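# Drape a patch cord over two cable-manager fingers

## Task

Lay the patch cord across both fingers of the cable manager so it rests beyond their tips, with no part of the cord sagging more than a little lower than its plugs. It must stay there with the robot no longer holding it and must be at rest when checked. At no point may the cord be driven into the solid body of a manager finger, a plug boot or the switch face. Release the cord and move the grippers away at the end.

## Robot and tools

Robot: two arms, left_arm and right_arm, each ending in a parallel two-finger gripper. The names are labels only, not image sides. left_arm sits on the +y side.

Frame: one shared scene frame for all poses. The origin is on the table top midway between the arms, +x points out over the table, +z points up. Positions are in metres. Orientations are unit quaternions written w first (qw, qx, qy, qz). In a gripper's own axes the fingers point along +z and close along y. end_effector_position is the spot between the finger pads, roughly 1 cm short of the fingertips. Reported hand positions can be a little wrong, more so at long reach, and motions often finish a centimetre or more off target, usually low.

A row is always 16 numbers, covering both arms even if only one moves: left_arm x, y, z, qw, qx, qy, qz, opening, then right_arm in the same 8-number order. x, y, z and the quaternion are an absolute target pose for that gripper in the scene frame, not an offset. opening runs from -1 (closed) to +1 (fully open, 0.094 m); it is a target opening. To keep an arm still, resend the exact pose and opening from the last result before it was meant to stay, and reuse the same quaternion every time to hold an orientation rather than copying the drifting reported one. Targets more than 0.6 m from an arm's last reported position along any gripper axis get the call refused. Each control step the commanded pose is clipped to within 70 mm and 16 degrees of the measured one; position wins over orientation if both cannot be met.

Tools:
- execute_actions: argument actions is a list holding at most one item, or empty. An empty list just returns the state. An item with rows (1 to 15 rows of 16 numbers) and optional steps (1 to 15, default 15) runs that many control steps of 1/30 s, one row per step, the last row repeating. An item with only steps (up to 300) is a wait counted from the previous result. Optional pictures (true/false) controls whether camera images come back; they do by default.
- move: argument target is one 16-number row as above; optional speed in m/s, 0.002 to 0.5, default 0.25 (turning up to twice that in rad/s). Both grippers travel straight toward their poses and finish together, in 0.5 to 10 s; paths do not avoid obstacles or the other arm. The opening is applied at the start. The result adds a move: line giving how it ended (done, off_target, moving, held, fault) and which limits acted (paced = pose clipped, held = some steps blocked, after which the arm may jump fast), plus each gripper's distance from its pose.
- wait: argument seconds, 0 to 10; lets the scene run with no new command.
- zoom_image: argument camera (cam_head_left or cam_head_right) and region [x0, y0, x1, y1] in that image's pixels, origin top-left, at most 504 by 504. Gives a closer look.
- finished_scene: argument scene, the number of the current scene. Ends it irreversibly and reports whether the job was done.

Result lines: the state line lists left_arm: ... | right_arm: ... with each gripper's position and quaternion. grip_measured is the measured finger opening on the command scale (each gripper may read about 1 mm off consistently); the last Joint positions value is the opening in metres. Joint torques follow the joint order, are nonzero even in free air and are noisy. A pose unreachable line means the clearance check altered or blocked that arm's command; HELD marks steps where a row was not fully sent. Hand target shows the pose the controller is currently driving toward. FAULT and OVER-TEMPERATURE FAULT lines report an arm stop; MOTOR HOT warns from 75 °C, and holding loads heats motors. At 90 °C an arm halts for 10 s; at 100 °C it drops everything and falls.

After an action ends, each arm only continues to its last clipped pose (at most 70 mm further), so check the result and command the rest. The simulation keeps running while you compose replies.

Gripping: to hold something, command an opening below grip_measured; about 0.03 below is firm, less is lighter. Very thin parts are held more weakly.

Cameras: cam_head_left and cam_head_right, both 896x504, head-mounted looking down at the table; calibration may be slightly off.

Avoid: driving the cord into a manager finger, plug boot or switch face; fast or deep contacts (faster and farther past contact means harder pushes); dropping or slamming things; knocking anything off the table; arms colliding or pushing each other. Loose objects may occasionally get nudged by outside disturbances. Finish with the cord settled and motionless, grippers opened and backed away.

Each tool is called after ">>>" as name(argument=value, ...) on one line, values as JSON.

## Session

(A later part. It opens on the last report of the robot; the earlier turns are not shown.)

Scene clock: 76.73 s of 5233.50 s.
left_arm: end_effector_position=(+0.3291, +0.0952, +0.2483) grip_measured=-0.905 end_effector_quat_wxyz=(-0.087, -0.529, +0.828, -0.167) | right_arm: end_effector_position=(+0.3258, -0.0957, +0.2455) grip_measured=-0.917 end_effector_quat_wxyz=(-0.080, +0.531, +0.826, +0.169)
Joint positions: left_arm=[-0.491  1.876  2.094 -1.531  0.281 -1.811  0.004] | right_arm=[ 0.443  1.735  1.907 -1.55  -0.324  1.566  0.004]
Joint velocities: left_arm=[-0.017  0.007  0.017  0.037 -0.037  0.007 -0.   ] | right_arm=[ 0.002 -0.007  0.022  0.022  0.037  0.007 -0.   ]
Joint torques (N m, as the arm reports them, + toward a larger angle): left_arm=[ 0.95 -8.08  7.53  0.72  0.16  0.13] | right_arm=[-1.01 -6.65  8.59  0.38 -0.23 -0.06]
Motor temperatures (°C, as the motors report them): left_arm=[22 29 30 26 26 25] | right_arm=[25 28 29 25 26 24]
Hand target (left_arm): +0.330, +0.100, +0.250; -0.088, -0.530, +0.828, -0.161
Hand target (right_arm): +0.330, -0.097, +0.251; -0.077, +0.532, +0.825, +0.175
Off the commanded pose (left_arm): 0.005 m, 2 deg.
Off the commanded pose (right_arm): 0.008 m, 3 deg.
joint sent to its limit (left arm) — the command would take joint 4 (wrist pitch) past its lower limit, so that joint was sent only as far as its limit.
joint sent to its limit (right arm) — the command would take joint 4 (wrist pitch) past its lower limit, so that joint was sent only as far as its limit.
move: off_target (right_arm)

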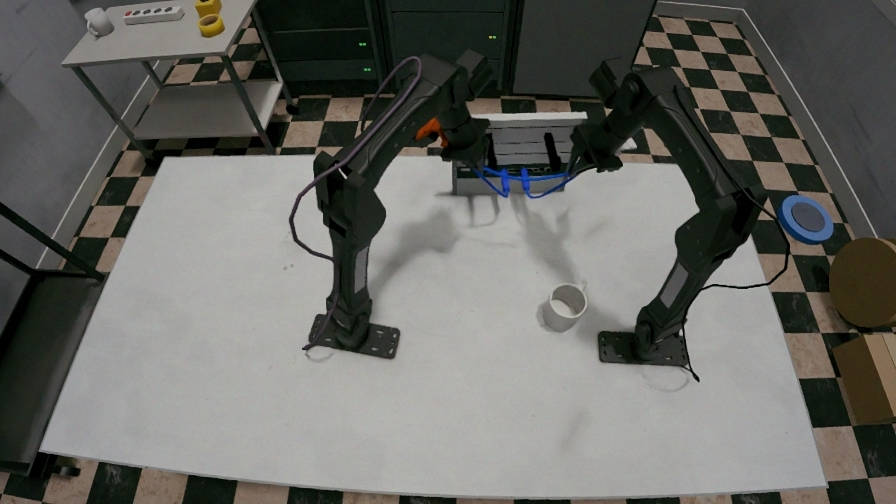

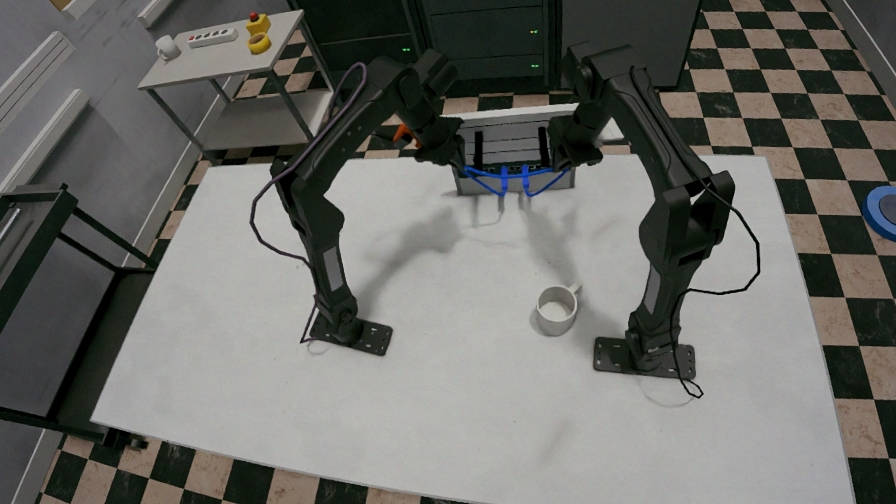

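>>> move(target=[0.39,0.102,0.257,-0.093,-0.529,0.83,-0.147,-0.94,0.39,-0.099,0.26,-0.093,0.529,0.83,0.147,-0.96], speed=0.03)

>>> zoom_image(camera="cam_head_left", region=[420, 80, 640, 240])

>>> zoom_image(camera="cam_head_right", region=[410, 80, 630, 240])

Scene clock: 82.17 s of 5233.50 s.
left_arm: end_effector_position=(+0.3840, +0.0958, +0.2540) grip_measured=-0.905 end_effector_quat_wxyz=(-0.079, -0.531, +0.819, -0.203) | right_arm: end_effector_position=(+0.3847, -0.0977, +0.2527) grip_measured=-0.917 end_effector_quat_wxyz=(-0.060, +0.537, +0.818, +0.199)
Joint positions: left_arm=[-0.4    2.028  2.314 -1.547  0.316 -1.746  0.004] | right_arm=[ 0.374  1.908  2.145 -1.557 -0.34   1.527  0.004]
Joint velocities: left_arm=[ 0.007 -0.012  0.002 -0.081 -0.007  0.051  0.001] | right_arm=[-0.007 -0.012 -0.007 -0.081 -0.007 -0.081  0.001]
Joint torques (N m, as the arm reports them, + toward a larger angle): left_arm=[ 1.   -9.52  7.44  1.02  0.05  0.1 ] | right_arm=[-1.1  -8.03  8.49  0.52 -0.26 -0.07]
Motor temperatures (°C, as the motors report them): left_arm=[22 30 30 26 26 25] | right_arm=[25 29 30 25 26 24]
Hand target (left_arm): +0.390, +0.102, +0.257; -0.071, -0.532, +0.818, -0.205
Hand target (right_arm): +0.390, -0.100, +0.260; -0.053, +0.535, +0.817, +0.209
Off the commanded pose (left_arm): 0.009 m, 7 deg.
Off the commanded pose (right_arm): 0.009 m, 7 deg.
joint sent to its limit (left arm) — the command would take joint 4 (wrist pitch) past its lower limit, so that joint was sent only as far as its limit.
joint sent to its limit (right arm) — the command would take joint 4 (wrist pitch) past its lower limit, so that joint was sent only as far as its limit.
move: off_target (left_arm, right_arm)

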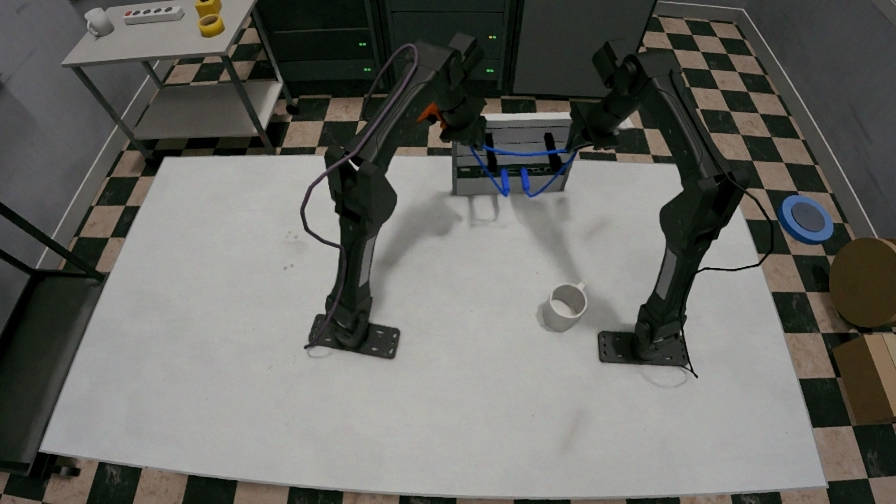

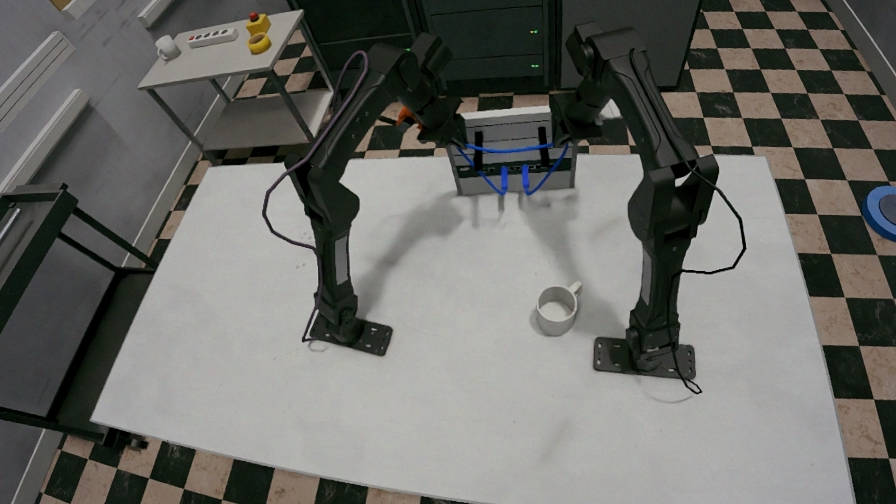

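Region (420, 80, 640, 240) of cam_head_left's 896x504 image, scaled by 2.291, with more detail than that image has; it fills the top 367 rows of this view, and the rest is white.

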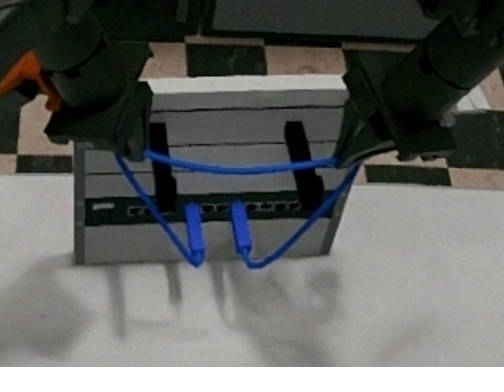

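Region (410, 80, 630, 240) of cam_head_right's 896x504 image, scaled by 2.291, with more detail than that image has; it fills the top 367 rows of this view, and the rest is white.

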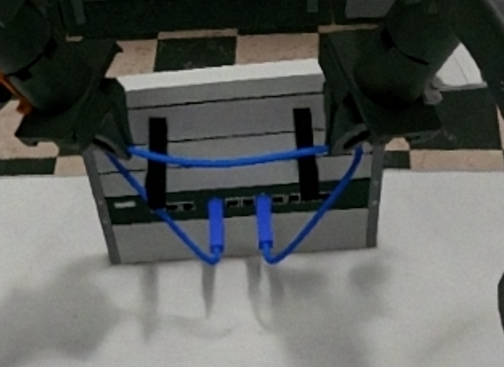

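>>> move(target=[0.40,0.108,0.232,-0.075,-0.531,0.819,-0.203,-0.94,0.40,-0.101,0.232,-0.057,0.536,0.818,0.2,-0.96], speed=0.02)

>>> zoom_image(camera="cam_head_left", region=[420, 80, 640, 240])

>>> zoom_image(camera="cam_head_right", region=[410, 80, 630, 240])

Scene clock: 85.47 s of 5233.50 s.
left_arm: end_effector_position=(+0.3987, +0.0987, +0.2303) grip_measured=-0.905 end_effector_quat_wxyz=(-0.082, -0.529, +0.820, -0.204) | right_arm: end_effector_position=(+0.3937, -0.0963, +0.2407) grip_measured=-0.917 end_effector_quat_wxyz=(-0.057, +0.532, +0.819, +0.206)
Joint positions: left_arm=[-0.37   2.028  2.208 -1.451  0.333 -1.714  0.004] | right_arm=[ 0.367  1.908  2.087 -1.489 -0.347  1.514  0.004]
Joint velocities: left_arm=[ 0.002 -0.002  0.022  0.037  0.037 -0.007  0.   ] | right_arm=[-0.007 -0.012  0.027  0.007 -0.022 -0.037  0.001]
Joint torques (N m, as the arm reports them, + toward a larger angle): left_arm=[  1.12 -11.78   4.71   1.12   0.05   0.18] | right_arm=[-1.35 -7.65  4.73  0.73 -0.15 -0.09]
Motor temperatures (°C, as the motors report them): left_arm=[22 31 30 26 26 25] | right_arm=[25 30 29 25 26 24]
Hand target (left_arm): +0.400, +0.108, +0.232; -0.075, -0.531, +0.819, -0.203
Hand target (right_arm): +0.399, -0.101, +0.232; -0.057, +0.536, +0.818, +0.200
Off the commanded pose (left_arm): 0.010 m, 1 deg.
Off the commanded pose (right_arm): 0.012 m, 1 deg.
move: off_target (right_arm)

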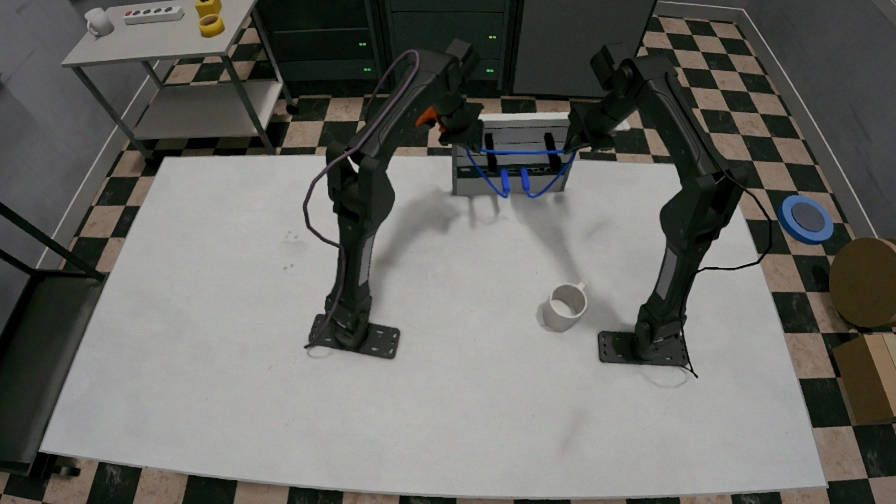

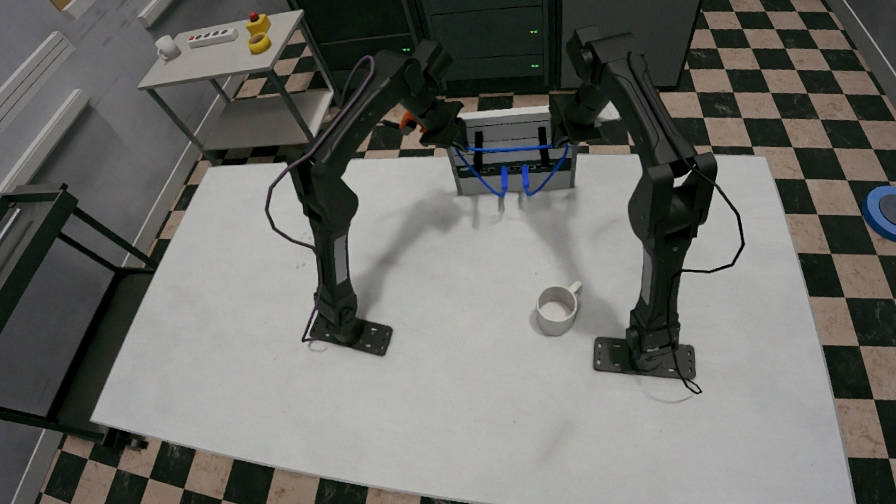

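Region (420, 80, 640, 240) of cam_head_left's 896x504 image, scaled by 2.291, with more detail than that image has; it fills the top 367 rows of this view, and the rest is white.

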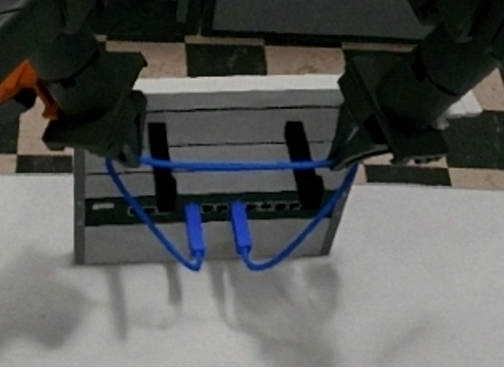

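Region (410, 80, 630, 240) of cam_head_right's 896x504 image, scaled by 2.291, with more detail than that image has; it fills the top 367 rows of this view, and the rest is white.

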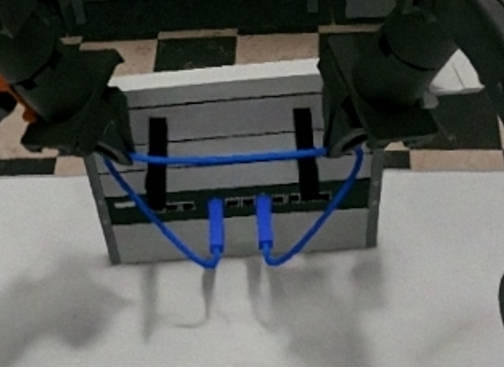

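>>> move(target=[0.40,0.104,0.221,-0.075,-0.531,0.819,-0.203,-0.94,0.40,-0.099,0.218,-0.057,0.536,0.818,0.2,-0.96], speed=0.015)

>>> zoom_image(camera="cam_head_left", region=[440, 100, 620, 220])

>>> zoom_image(camera="cam_head_right", region=[430, 100, 610, 220])

Scene clock: 88.10 s of 5233.50 s.
left_arm: end_effector_position=(+0.4008, +0.0969, +0.2231) grip_measured=-0.905 end_effector_quat_wxyz=(-0.081, -0.527, +0.820, -0.210) | right_arm: end_effector_position=(+0.3962, -0.0956, +0.2203) grip_measured=-0.917 end_effector_quat_wxyz=(-0.064, +0.534, +0.819, +0.198)
Joint positions: left_arm=[-0.37   2.009  2.145 -1.395  0.336 -1.713  0.004] | right_arm=[ 0.367  1.908  2.006 -1.429 -0.347  1.513  0.004]
Joint velocities: left_arm=[ 0.007 -0.012 -0.007  0.007  0.051  0.007  0.   ] | right_arm=[ 0.012 -0.012 -0.007 -0.066  0.051  0.051 -0.   ]
Joint torques (N m, as the arm reports them, + toward a larger angle): left_arm=[  0.49 -11.45   4.33   1.17  -0.01   0.05] | right_arm=[-0.87 -9.32  4.41  0.77 -0.14 -0.03]
Motor temperatures (°C, as the motors report them): left_arm=[22 32 30 26 26 25] | right_arm=[25 31 29 26 26 24]
Hand target (left_arm): +0.400, +0.104, +0.221; -0.075, -0.531, +0.819, -0.203
Hand target (right_arm): +0.400, -0.099, +0.218; -0.057, +0.536, +0.818, +0.200
Off the commanded pose (left_arm): 0.007 m, 1 deg.
Off the commanded pose (right_arm): 0.006 m, 1 deg.
move: done

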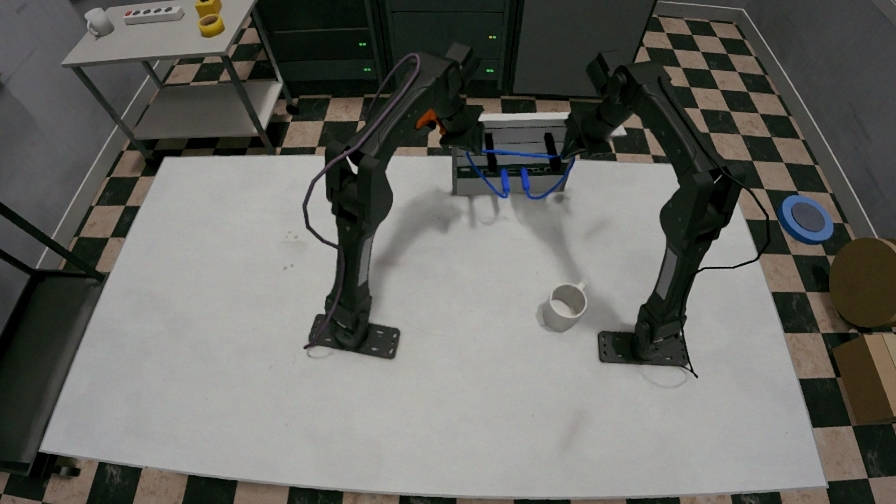

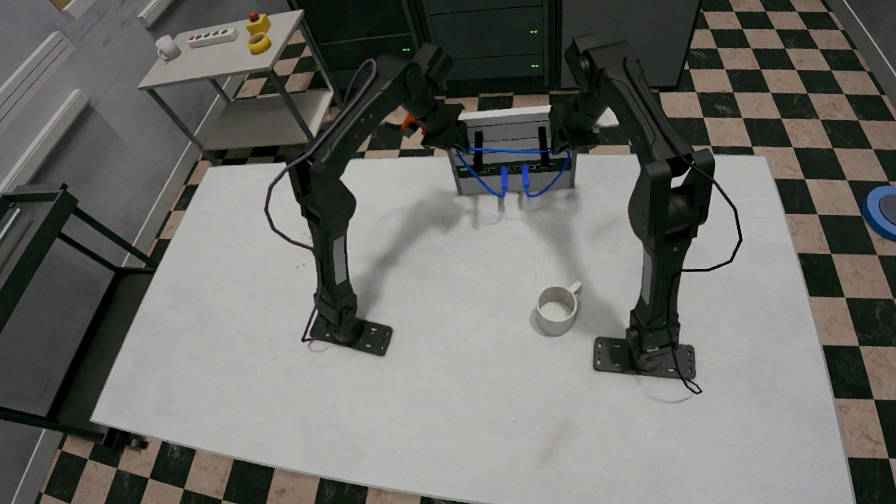

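Region (440, 100, 620, 220) of cam_head_left's 896x504 image, scaled by 2.800, with more detail than that image has.

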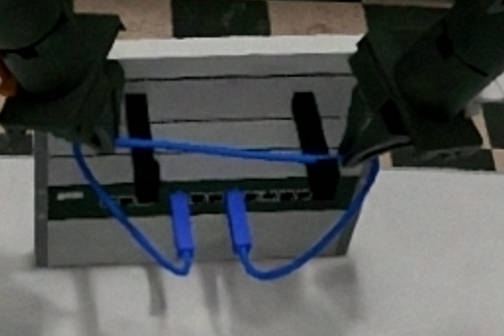

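Region (430, 100, 610, 220) of cam_head_right's 896x504 image, scaled by 2.800, with more detail than that image has.

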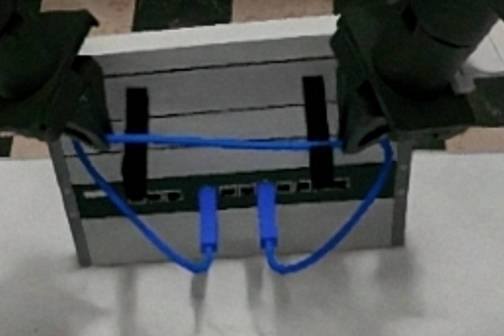

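>>> move(target=[0.40,0.100,0.221,-0.075,-0.531,0.819,-0.203,-0.6,0.398,-0.097,0.218,-0.057,0.536,0.818,0.2,-0.6], speed=0.015)

>>> zoom_image(camera="cam_head_left", region=[440, 100, 620, 220])

>>> zoom_image(camera="cam_head_right", region=[430, 100, 610, 220])

Scene clock: 90.17 s of 5233.50 s.
left_arm: end_effector_position=(+0.4019, +0.0975, +0.2228) grip_measured=-0.602 end_effector_quat_wxyz=(-0.078, -0.527, +0.820, -0.210) | right_arm: end_effector_position=(+0.3977, -0.0954, +0.2170) grip_measured=-0.602 end_effector_quat_wxyz=(-0.063, +0.535, +0.819, +0.198)
Joint positions: left_arm=[-0.37   2.009  2.145 -1.392  0.33  -1.713  0.019] | right_arm=[ 0.367  1.908  1.992 -1.414 -0.345  1.514  0.019]
Joint velocities: left_arm=[-0.017  0.012  0.002 -0.066 -0.051  0.022 -0.001] | right_arm=[-0.002  0.007  0.002  0.037 -0.081 -0.037 -0.001]
Joint torques (N m, as the arm reports them, + toward a larger angle): left_arm=[ -0.22 -10.8    5.26   1.14   0.06  -0.05] | right_arm=[-0.17 -9.72  4.95  0.68 -0.13  0.05]
Motor temperatures (°C, as the motors report them): left_arm=[22 32 29 26 26 25] | right_arm=[25 32 29 26 26 24]
Hand target (left_arm): +0.400, +0.100, +0.221; -0.075, -0.531, +0.819, -0.203
Hand target (right_arm): +0.398, -0.097, +0.218; -0.057, +0.536, +0.818, +0.200
Off the commanded pose (left_arm): 0.004 m, 1 deg.
Off the commanded pose (right_arm): 0.002 m, 1 deg.
move: done

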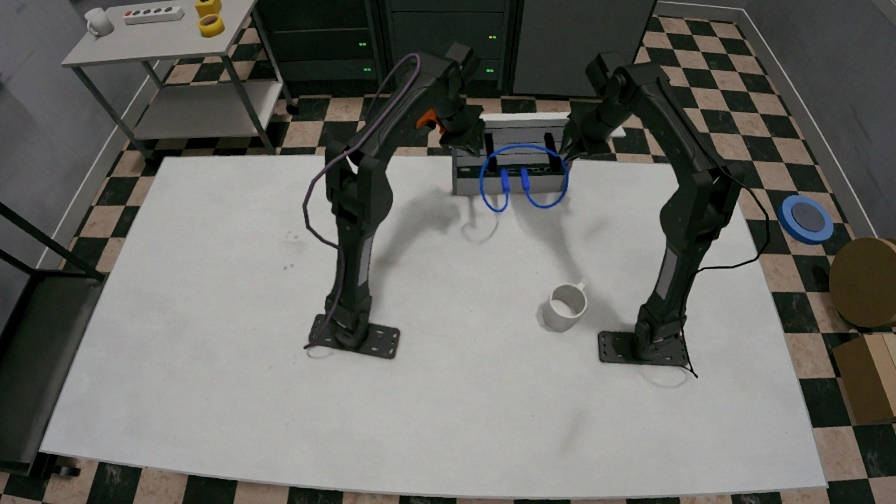

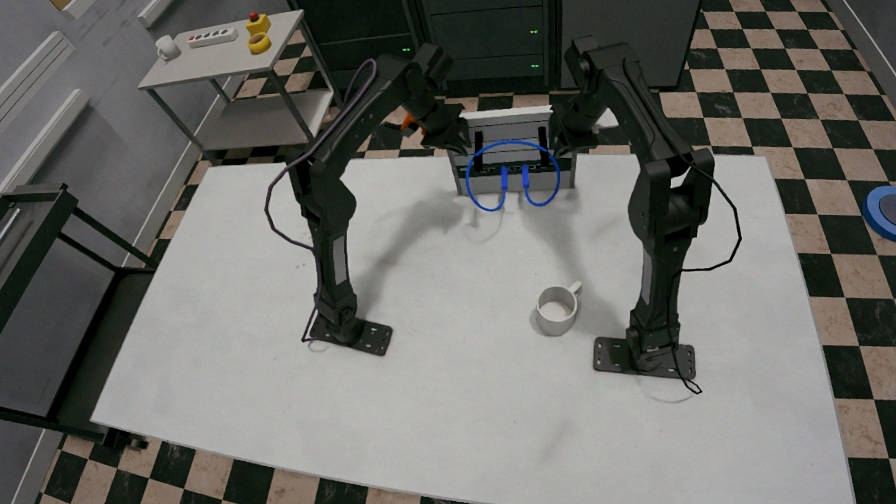

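Region (440, 100, 620, 220) of cam_head_left's 896x504 image, scaled by 2.800, with more detail than that image has.

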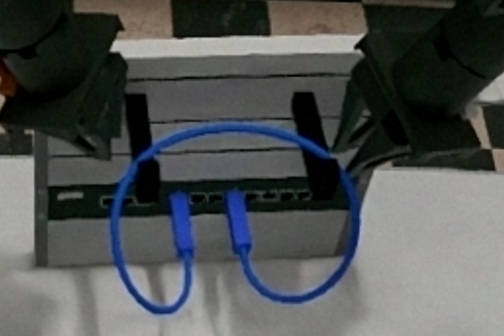

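Region (430, 100, 610, 220) of cam_head_right's 896x504 image, scaled by 2.800, with more detail than that image has.

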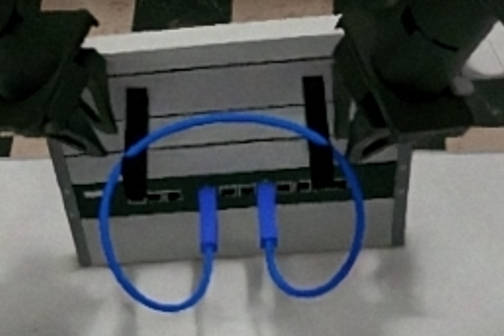

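>>> move(target=[0.39,0.125,0.29,-0.075,-0.531,0.819,-0.203,-0.6,0.39,-0.125,0.29,-0.057,0.536,0.818,0.2,-0.6], speed=0.1)

>>> move(target=[0.28,0.25,0.30,0.1,-0.3,0.94,-0.1,0,0.28,-0.25,0.30,0.1,0.3,0.94,0.1,0], speed=0.2)

>>> wait(seconds=2)

>>> zoom_image(camera="cam_head_left", region=[440, 100, 620, 220])

>>> zoom_image(camera="cam_head_right", region=[430, 100, 610, 220])

Scene clock: 93.87 s of 5233.50 s.
left_arm: end_effector_position=(+0.3935, +0.1204, +0.2830) grip_measured=-0.602 end_effector_quat_wxyz=(-0.056, -0.533, +0.809, -0.243) | right_arm: end_effector_position=(+0.3929, -0.1219, +0.2742) grip_measured=-0.602 end_effector_quat_wxyz=(-0.034, +0.544, +0.806, +0.230)
Joint positions: left_arm=[-0.333  1.964  2.32  -1.539  0.329 -1.71   0.019] | right_arm=[ 0.302  1.864  2.159 -1.549 -0.353  1.495  0.019]
Joint velocities: left_arm=[-0.002 -0.012  0.007  0.022  0.051 -0.007  0.   ] | right_arm=[-0.012  0.002  0.002 -0.022 -0.007  0.037 -0.   ]
Joint torques (N m, as the arm reports them, + toward a larger angle): left_arm=[  0.63 -10.46   6.19   1.1    0.25   0.08] | right_arm=[-0.89 -9.63  7.86  0.58 -0.31 -0.08]
Motor temperatures (°C, as the motors report them): left_arm=[22 33 29 26 26 25] | right_arm=[25 33 28 26 26 24]
Hand target (left_arm): +0.390, +0.125, +0.290; -0.056, -0.532, +0.808, -0.246
Hand target (right_arm): +0.390, -0.125, +0.289; -0.024, +0.539, +0.805, +0.246
Off the commanded pose (left_arm): 0.009 m, 5 deg.
Off the commanded pose (right_arm): 0.016 m, 5 deg.
joint sent to its limit (left arm) — the command would take joint 4 (wrist pitch) past its lower limit, so that joint was sent only as far as its limit.
joint sent to its limit (right arm) — the command would take joint 4 (wrist pitch) past its lower limit, so that joint was sent only as far as its limit.
move: off_target (left_arm, right_arm)

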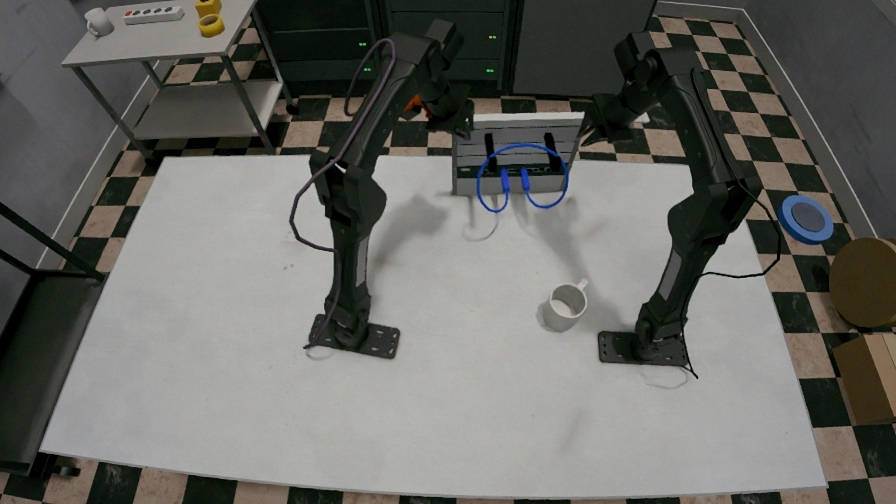

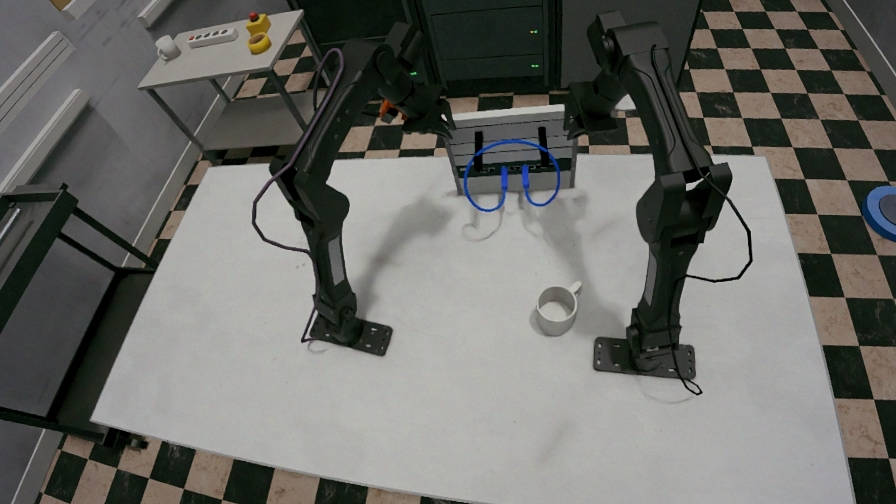

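Scene clock: 96.17 s of 5233.50 s.
left_arm: end_effector_position=(+0.2848, +0.2430, +0.3000) grip_measured=-0.002 end_effector_quat_wxyz=(+0.140, -0.299, +0.931, -0.154) | right_arm: end_effector_position=(+0.2840, -0.2442, +0.3013) grip_measured=-0.002 end_effector_quat_wxyz=(+0.173, +0.302, +0.928, +0.135)
Joint positions: left_arm=[-0.312  1.355  1.754 -1.551  0.025 -1.085  0.047] | right_arm=[ 0.092  1.302  1.715 -1.56  -0.131  0.698  0.047]
Joint velocities: left_arm=[ 0.002 -0.012 -0.017 -0.037 -0.022 -0.022  0.001] | right_arm=[ 0.022 -0.007  0.002  0.007 -0.066 -0.037  0.   ]
Joint torques (N m, as the arm reports them, + toward a larger angle): left_arm=[ 0.67 -4.99  4.13  1.3  -0.17  0.11] | right_arm=[-0.91 -4.91  3.71  0.84  0.03 -0.06]
Motor temperatures (°C, as the motors report them): left_arm=[22 33 29 26 26 25] | right_arm=[25 33 28 26 26 24]
Hand target (left_arm): +0.281, +0.250, +0.298; +0.144, -0.298, +0.933, -0.144
Hand target (right_arm): +0.278, -0.248, +0.300; +0.175, +0.303, +0.928, +0.129
Off the commanded pose (left_arm): 0.008 m, 8 deg.
Off the commanded pose (right_arm): 0.007 m, 9 deg.
joint sent to its limit (left arm) — the command would take joint 4 (wrist pitch) past its lower limit, so that joint was sent only as far as its limit.
joint sent to its limit (right arm) — the command would take joint 4 (wrist pitch) past its lower limit, so that joint was sent only as far as its limit.
move: off_target (left_arm, right_arm)

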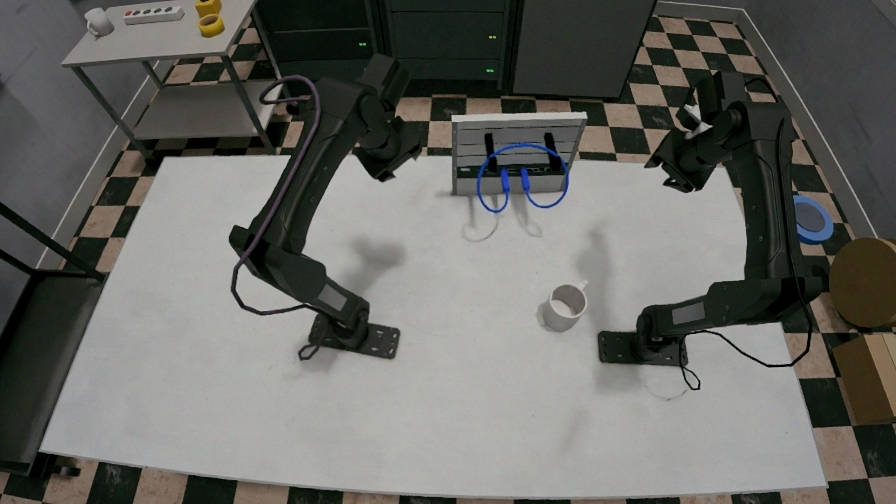

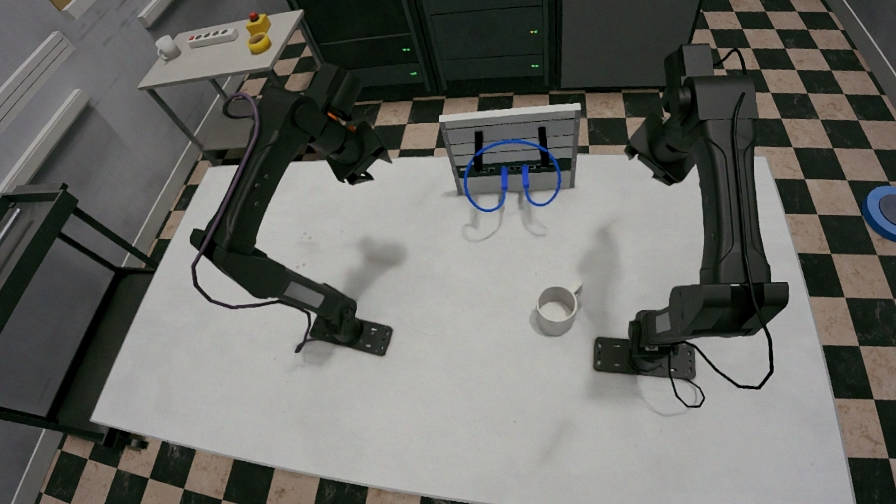

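Scene clock: 98.17 s of 5233.50 s.
left_arm: end_effector_position=(+0.2849, +0.2432, +0.3000) grip_measured=-0.002 end_effector_quat_wxyz=(+0.141, -0.298, +0.932, -0.153) | right_arm: end_effector_position=(+0.2840, -0.2444, +0.3013) grip_measured=-0.002 end_effector_quat_wxyz=(+0.173, +0.301, +0.928, +0.135)
Joint positions: left_arm=[-0.312  1.355  1.754 -1.551  0.024 -1.083  0.047] | right_arm=[ 0.092  1.302  1.715 -1.56  -0.13   0.695  0.047]
Joint velocities: left_arm=[ 0.007 -0.002 -0.002  0.007 -0.037  0.037 -0.   ] | right_arm=[-0.002 -0.002  0.007 -0.037  0.022 -0.037 -0.001]
Joint torques (N m, as the arm reports them, + toward a larger angle): left_arm=[ 0.62 -4.99  4.13  1.32 -0.18  0.13] | right_arm=[-0.89 -4.85  3.85  0.83  0.05 -0.09]
Motor temperatures (°C, as the motors report them): left_arm=[22 33 29 26 26 25] | right_arm=[25 32 28 26 26 24]
Hand target (left_arm): +0.281, +0.250, +0.298; +0.144, -0.298, +0.933, -0.144
Hand target (right_arm): +0.278, -0.248, +0.300; +0.175, +0.303, +0.928, +0.129
Off the commanded pose (left_arm): 0.008 m, 8 deg.
Off the commanded pose (right_arm): 0.007 m, 9 deg.
Steps of this call (steps 1 to 60: nothing new was sent). Readings (end_effector_position):
1: left_arm (+0.2848, +0.2431, +0.3000) | right_arm (+0.2840, -0.2442, +0.3013)
2: left_arm (+0.2848, +0.2431, +0.3000) | right_arm (+0.2840, -0.2443, +0.3013)
4: left_arm (+0.2849, +0.2431, +0.3000) | right_arm (+0.2840, -0.2443, +0.3013)
8: left_arm (+0.2849, +0.2432, +0.3000) | right_arm (+0.2840, -0.2444, +0.3013)
60: the state above

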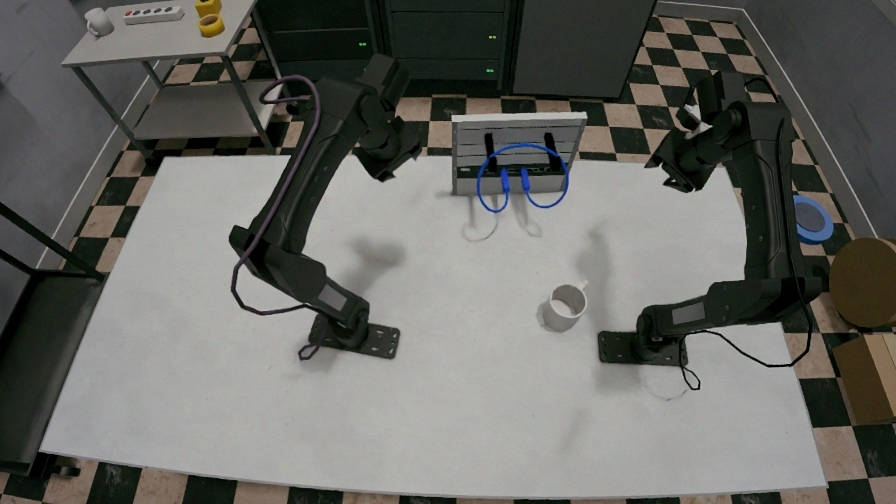

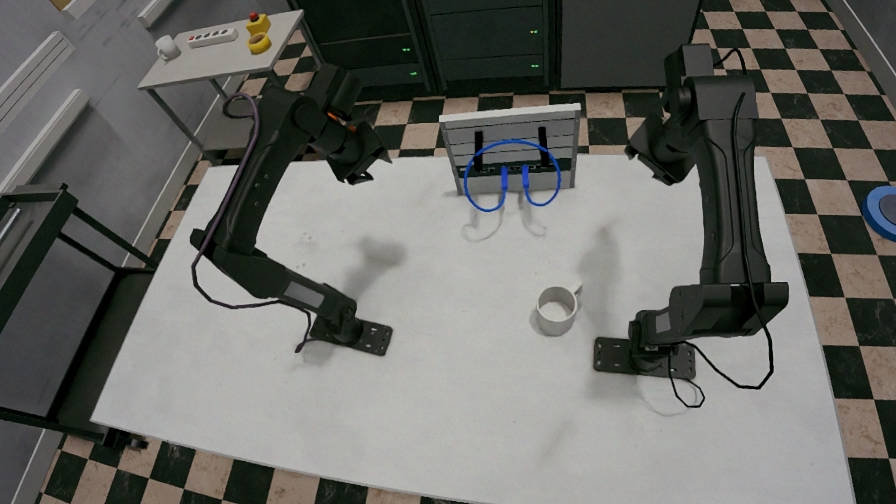

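Region (440, 100, 620, 220) of cam_head_left's 896x504 image, scaled by 2.800, with more detail than that image has.

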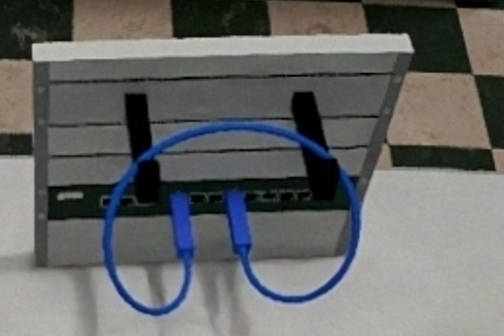

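Region (430, 100, 610, 220) of cam_head_right's 896x504 image, scaled by 2.800, with more detail than that image has.

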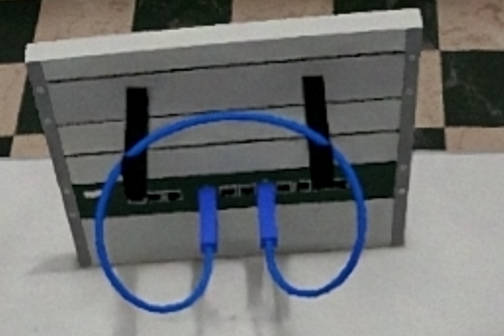

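>>> wait(seconds=3)

>>> zoom_image(camera="cam_head_left", region=[440, 100, 620, 220])

Scene clock: 102.30 s of 5233.50 s.
left_arm: end_effector_position=(+0.2849, +0.2432, +0.3000) grip_measured=-0.002 end_effector_quat_wxyz=(+0.141, -0.298, +0.932, -0.153) | right_arm: end_effector_position=(+0.2840, -0.2444, +0.3013) grip_measured=-0.002 end_effector_quat_wxyz=(+0.173, +0.301, +0.928, +0.135)
Joint positions: left_arm=[-0.312  1.355  1.754 -1.551  0.024 -1.083  0.047] | right_arm=[ 0.092  1.302  1.715 -1.56  -0.13   0.695  0.047]
Joint velocities: left_arm=[-0.002 -0.002 -0.012  0.081 -0.051 -0.007 -0.   ] | right_arm=[-0.002  0.007  0.002 -0.051  0.007 -0.007 -0.   ]
Joint torques (N m, as the arm reports them, + toward a larger angle): left_arm=[ 0.74 -5.02  4.19  1.32 -0.19  0.14] | right_arm=[-0.9  -4.89  3.84  0.82  0.04 -0.06]
Motor temperatures (°C, as the motors report them): left_arm=[22 32 29 26 26 25] | right_arm=[25 31 27 26 26 24]
Hand target (left_arm): +0.281, +0.250, +0.298; +0.144, -0.298, +0.933, -0.144
Hand target (right_arm): +0.278, -0.248, +0.300; +0.175, +0.303, +0.928, +0.129
Off the commanded pose (left_arm): 0.008 m, 8 deg.
Off the commanded pose (right_arm): 0.007 m, 9 deg.
Steps of this call (steps 1 to 90: nothing new was sent; then 1.13 s passed at rest). Readings (end_effector_position):
1: left_arm (+0.2849, +0.2432, +0.3000) | right_arm (+0.2840, -0.2444, +0.3013)
2: left_arm (+0.2849, +0.2432, +0.3000) | right_arm (+0.2840, -0.2444, +0.3013)
4: left_arm (+0.2849, +0.2432, +0.3000) | right_arm (+0.2840, -0.2444, +0.3013)
8: left_arm (+0.2849, +0.2432, +0.3000) | right_arm (+0.2840, -0.2444, +0.3013)
90: the state above

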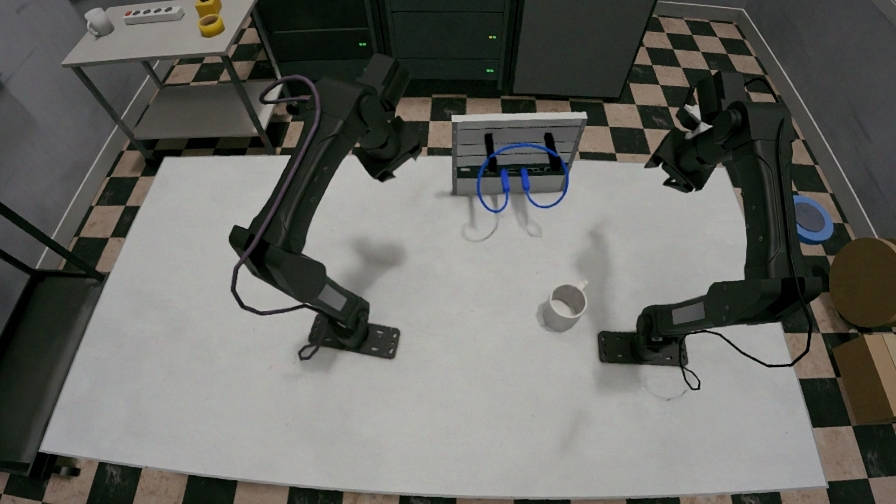

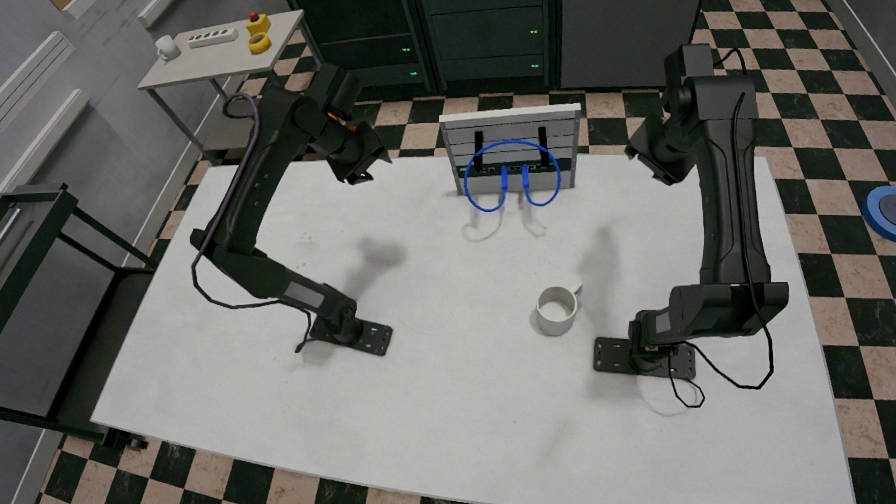

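Region (440, 100, 620, 220) of cam_head_left's 896x504 image, scaled by 2.800, with more detail than that image has.

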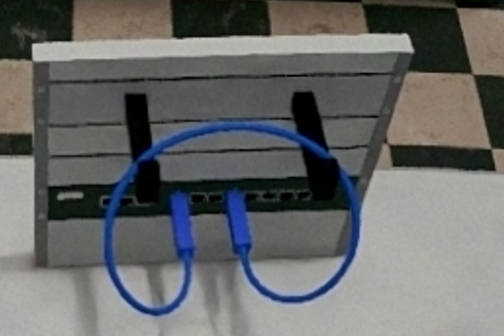

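The cord is stable and hangs behind both tips.

>>> finished_scene(scene=1)

The scene is finished: the task was done.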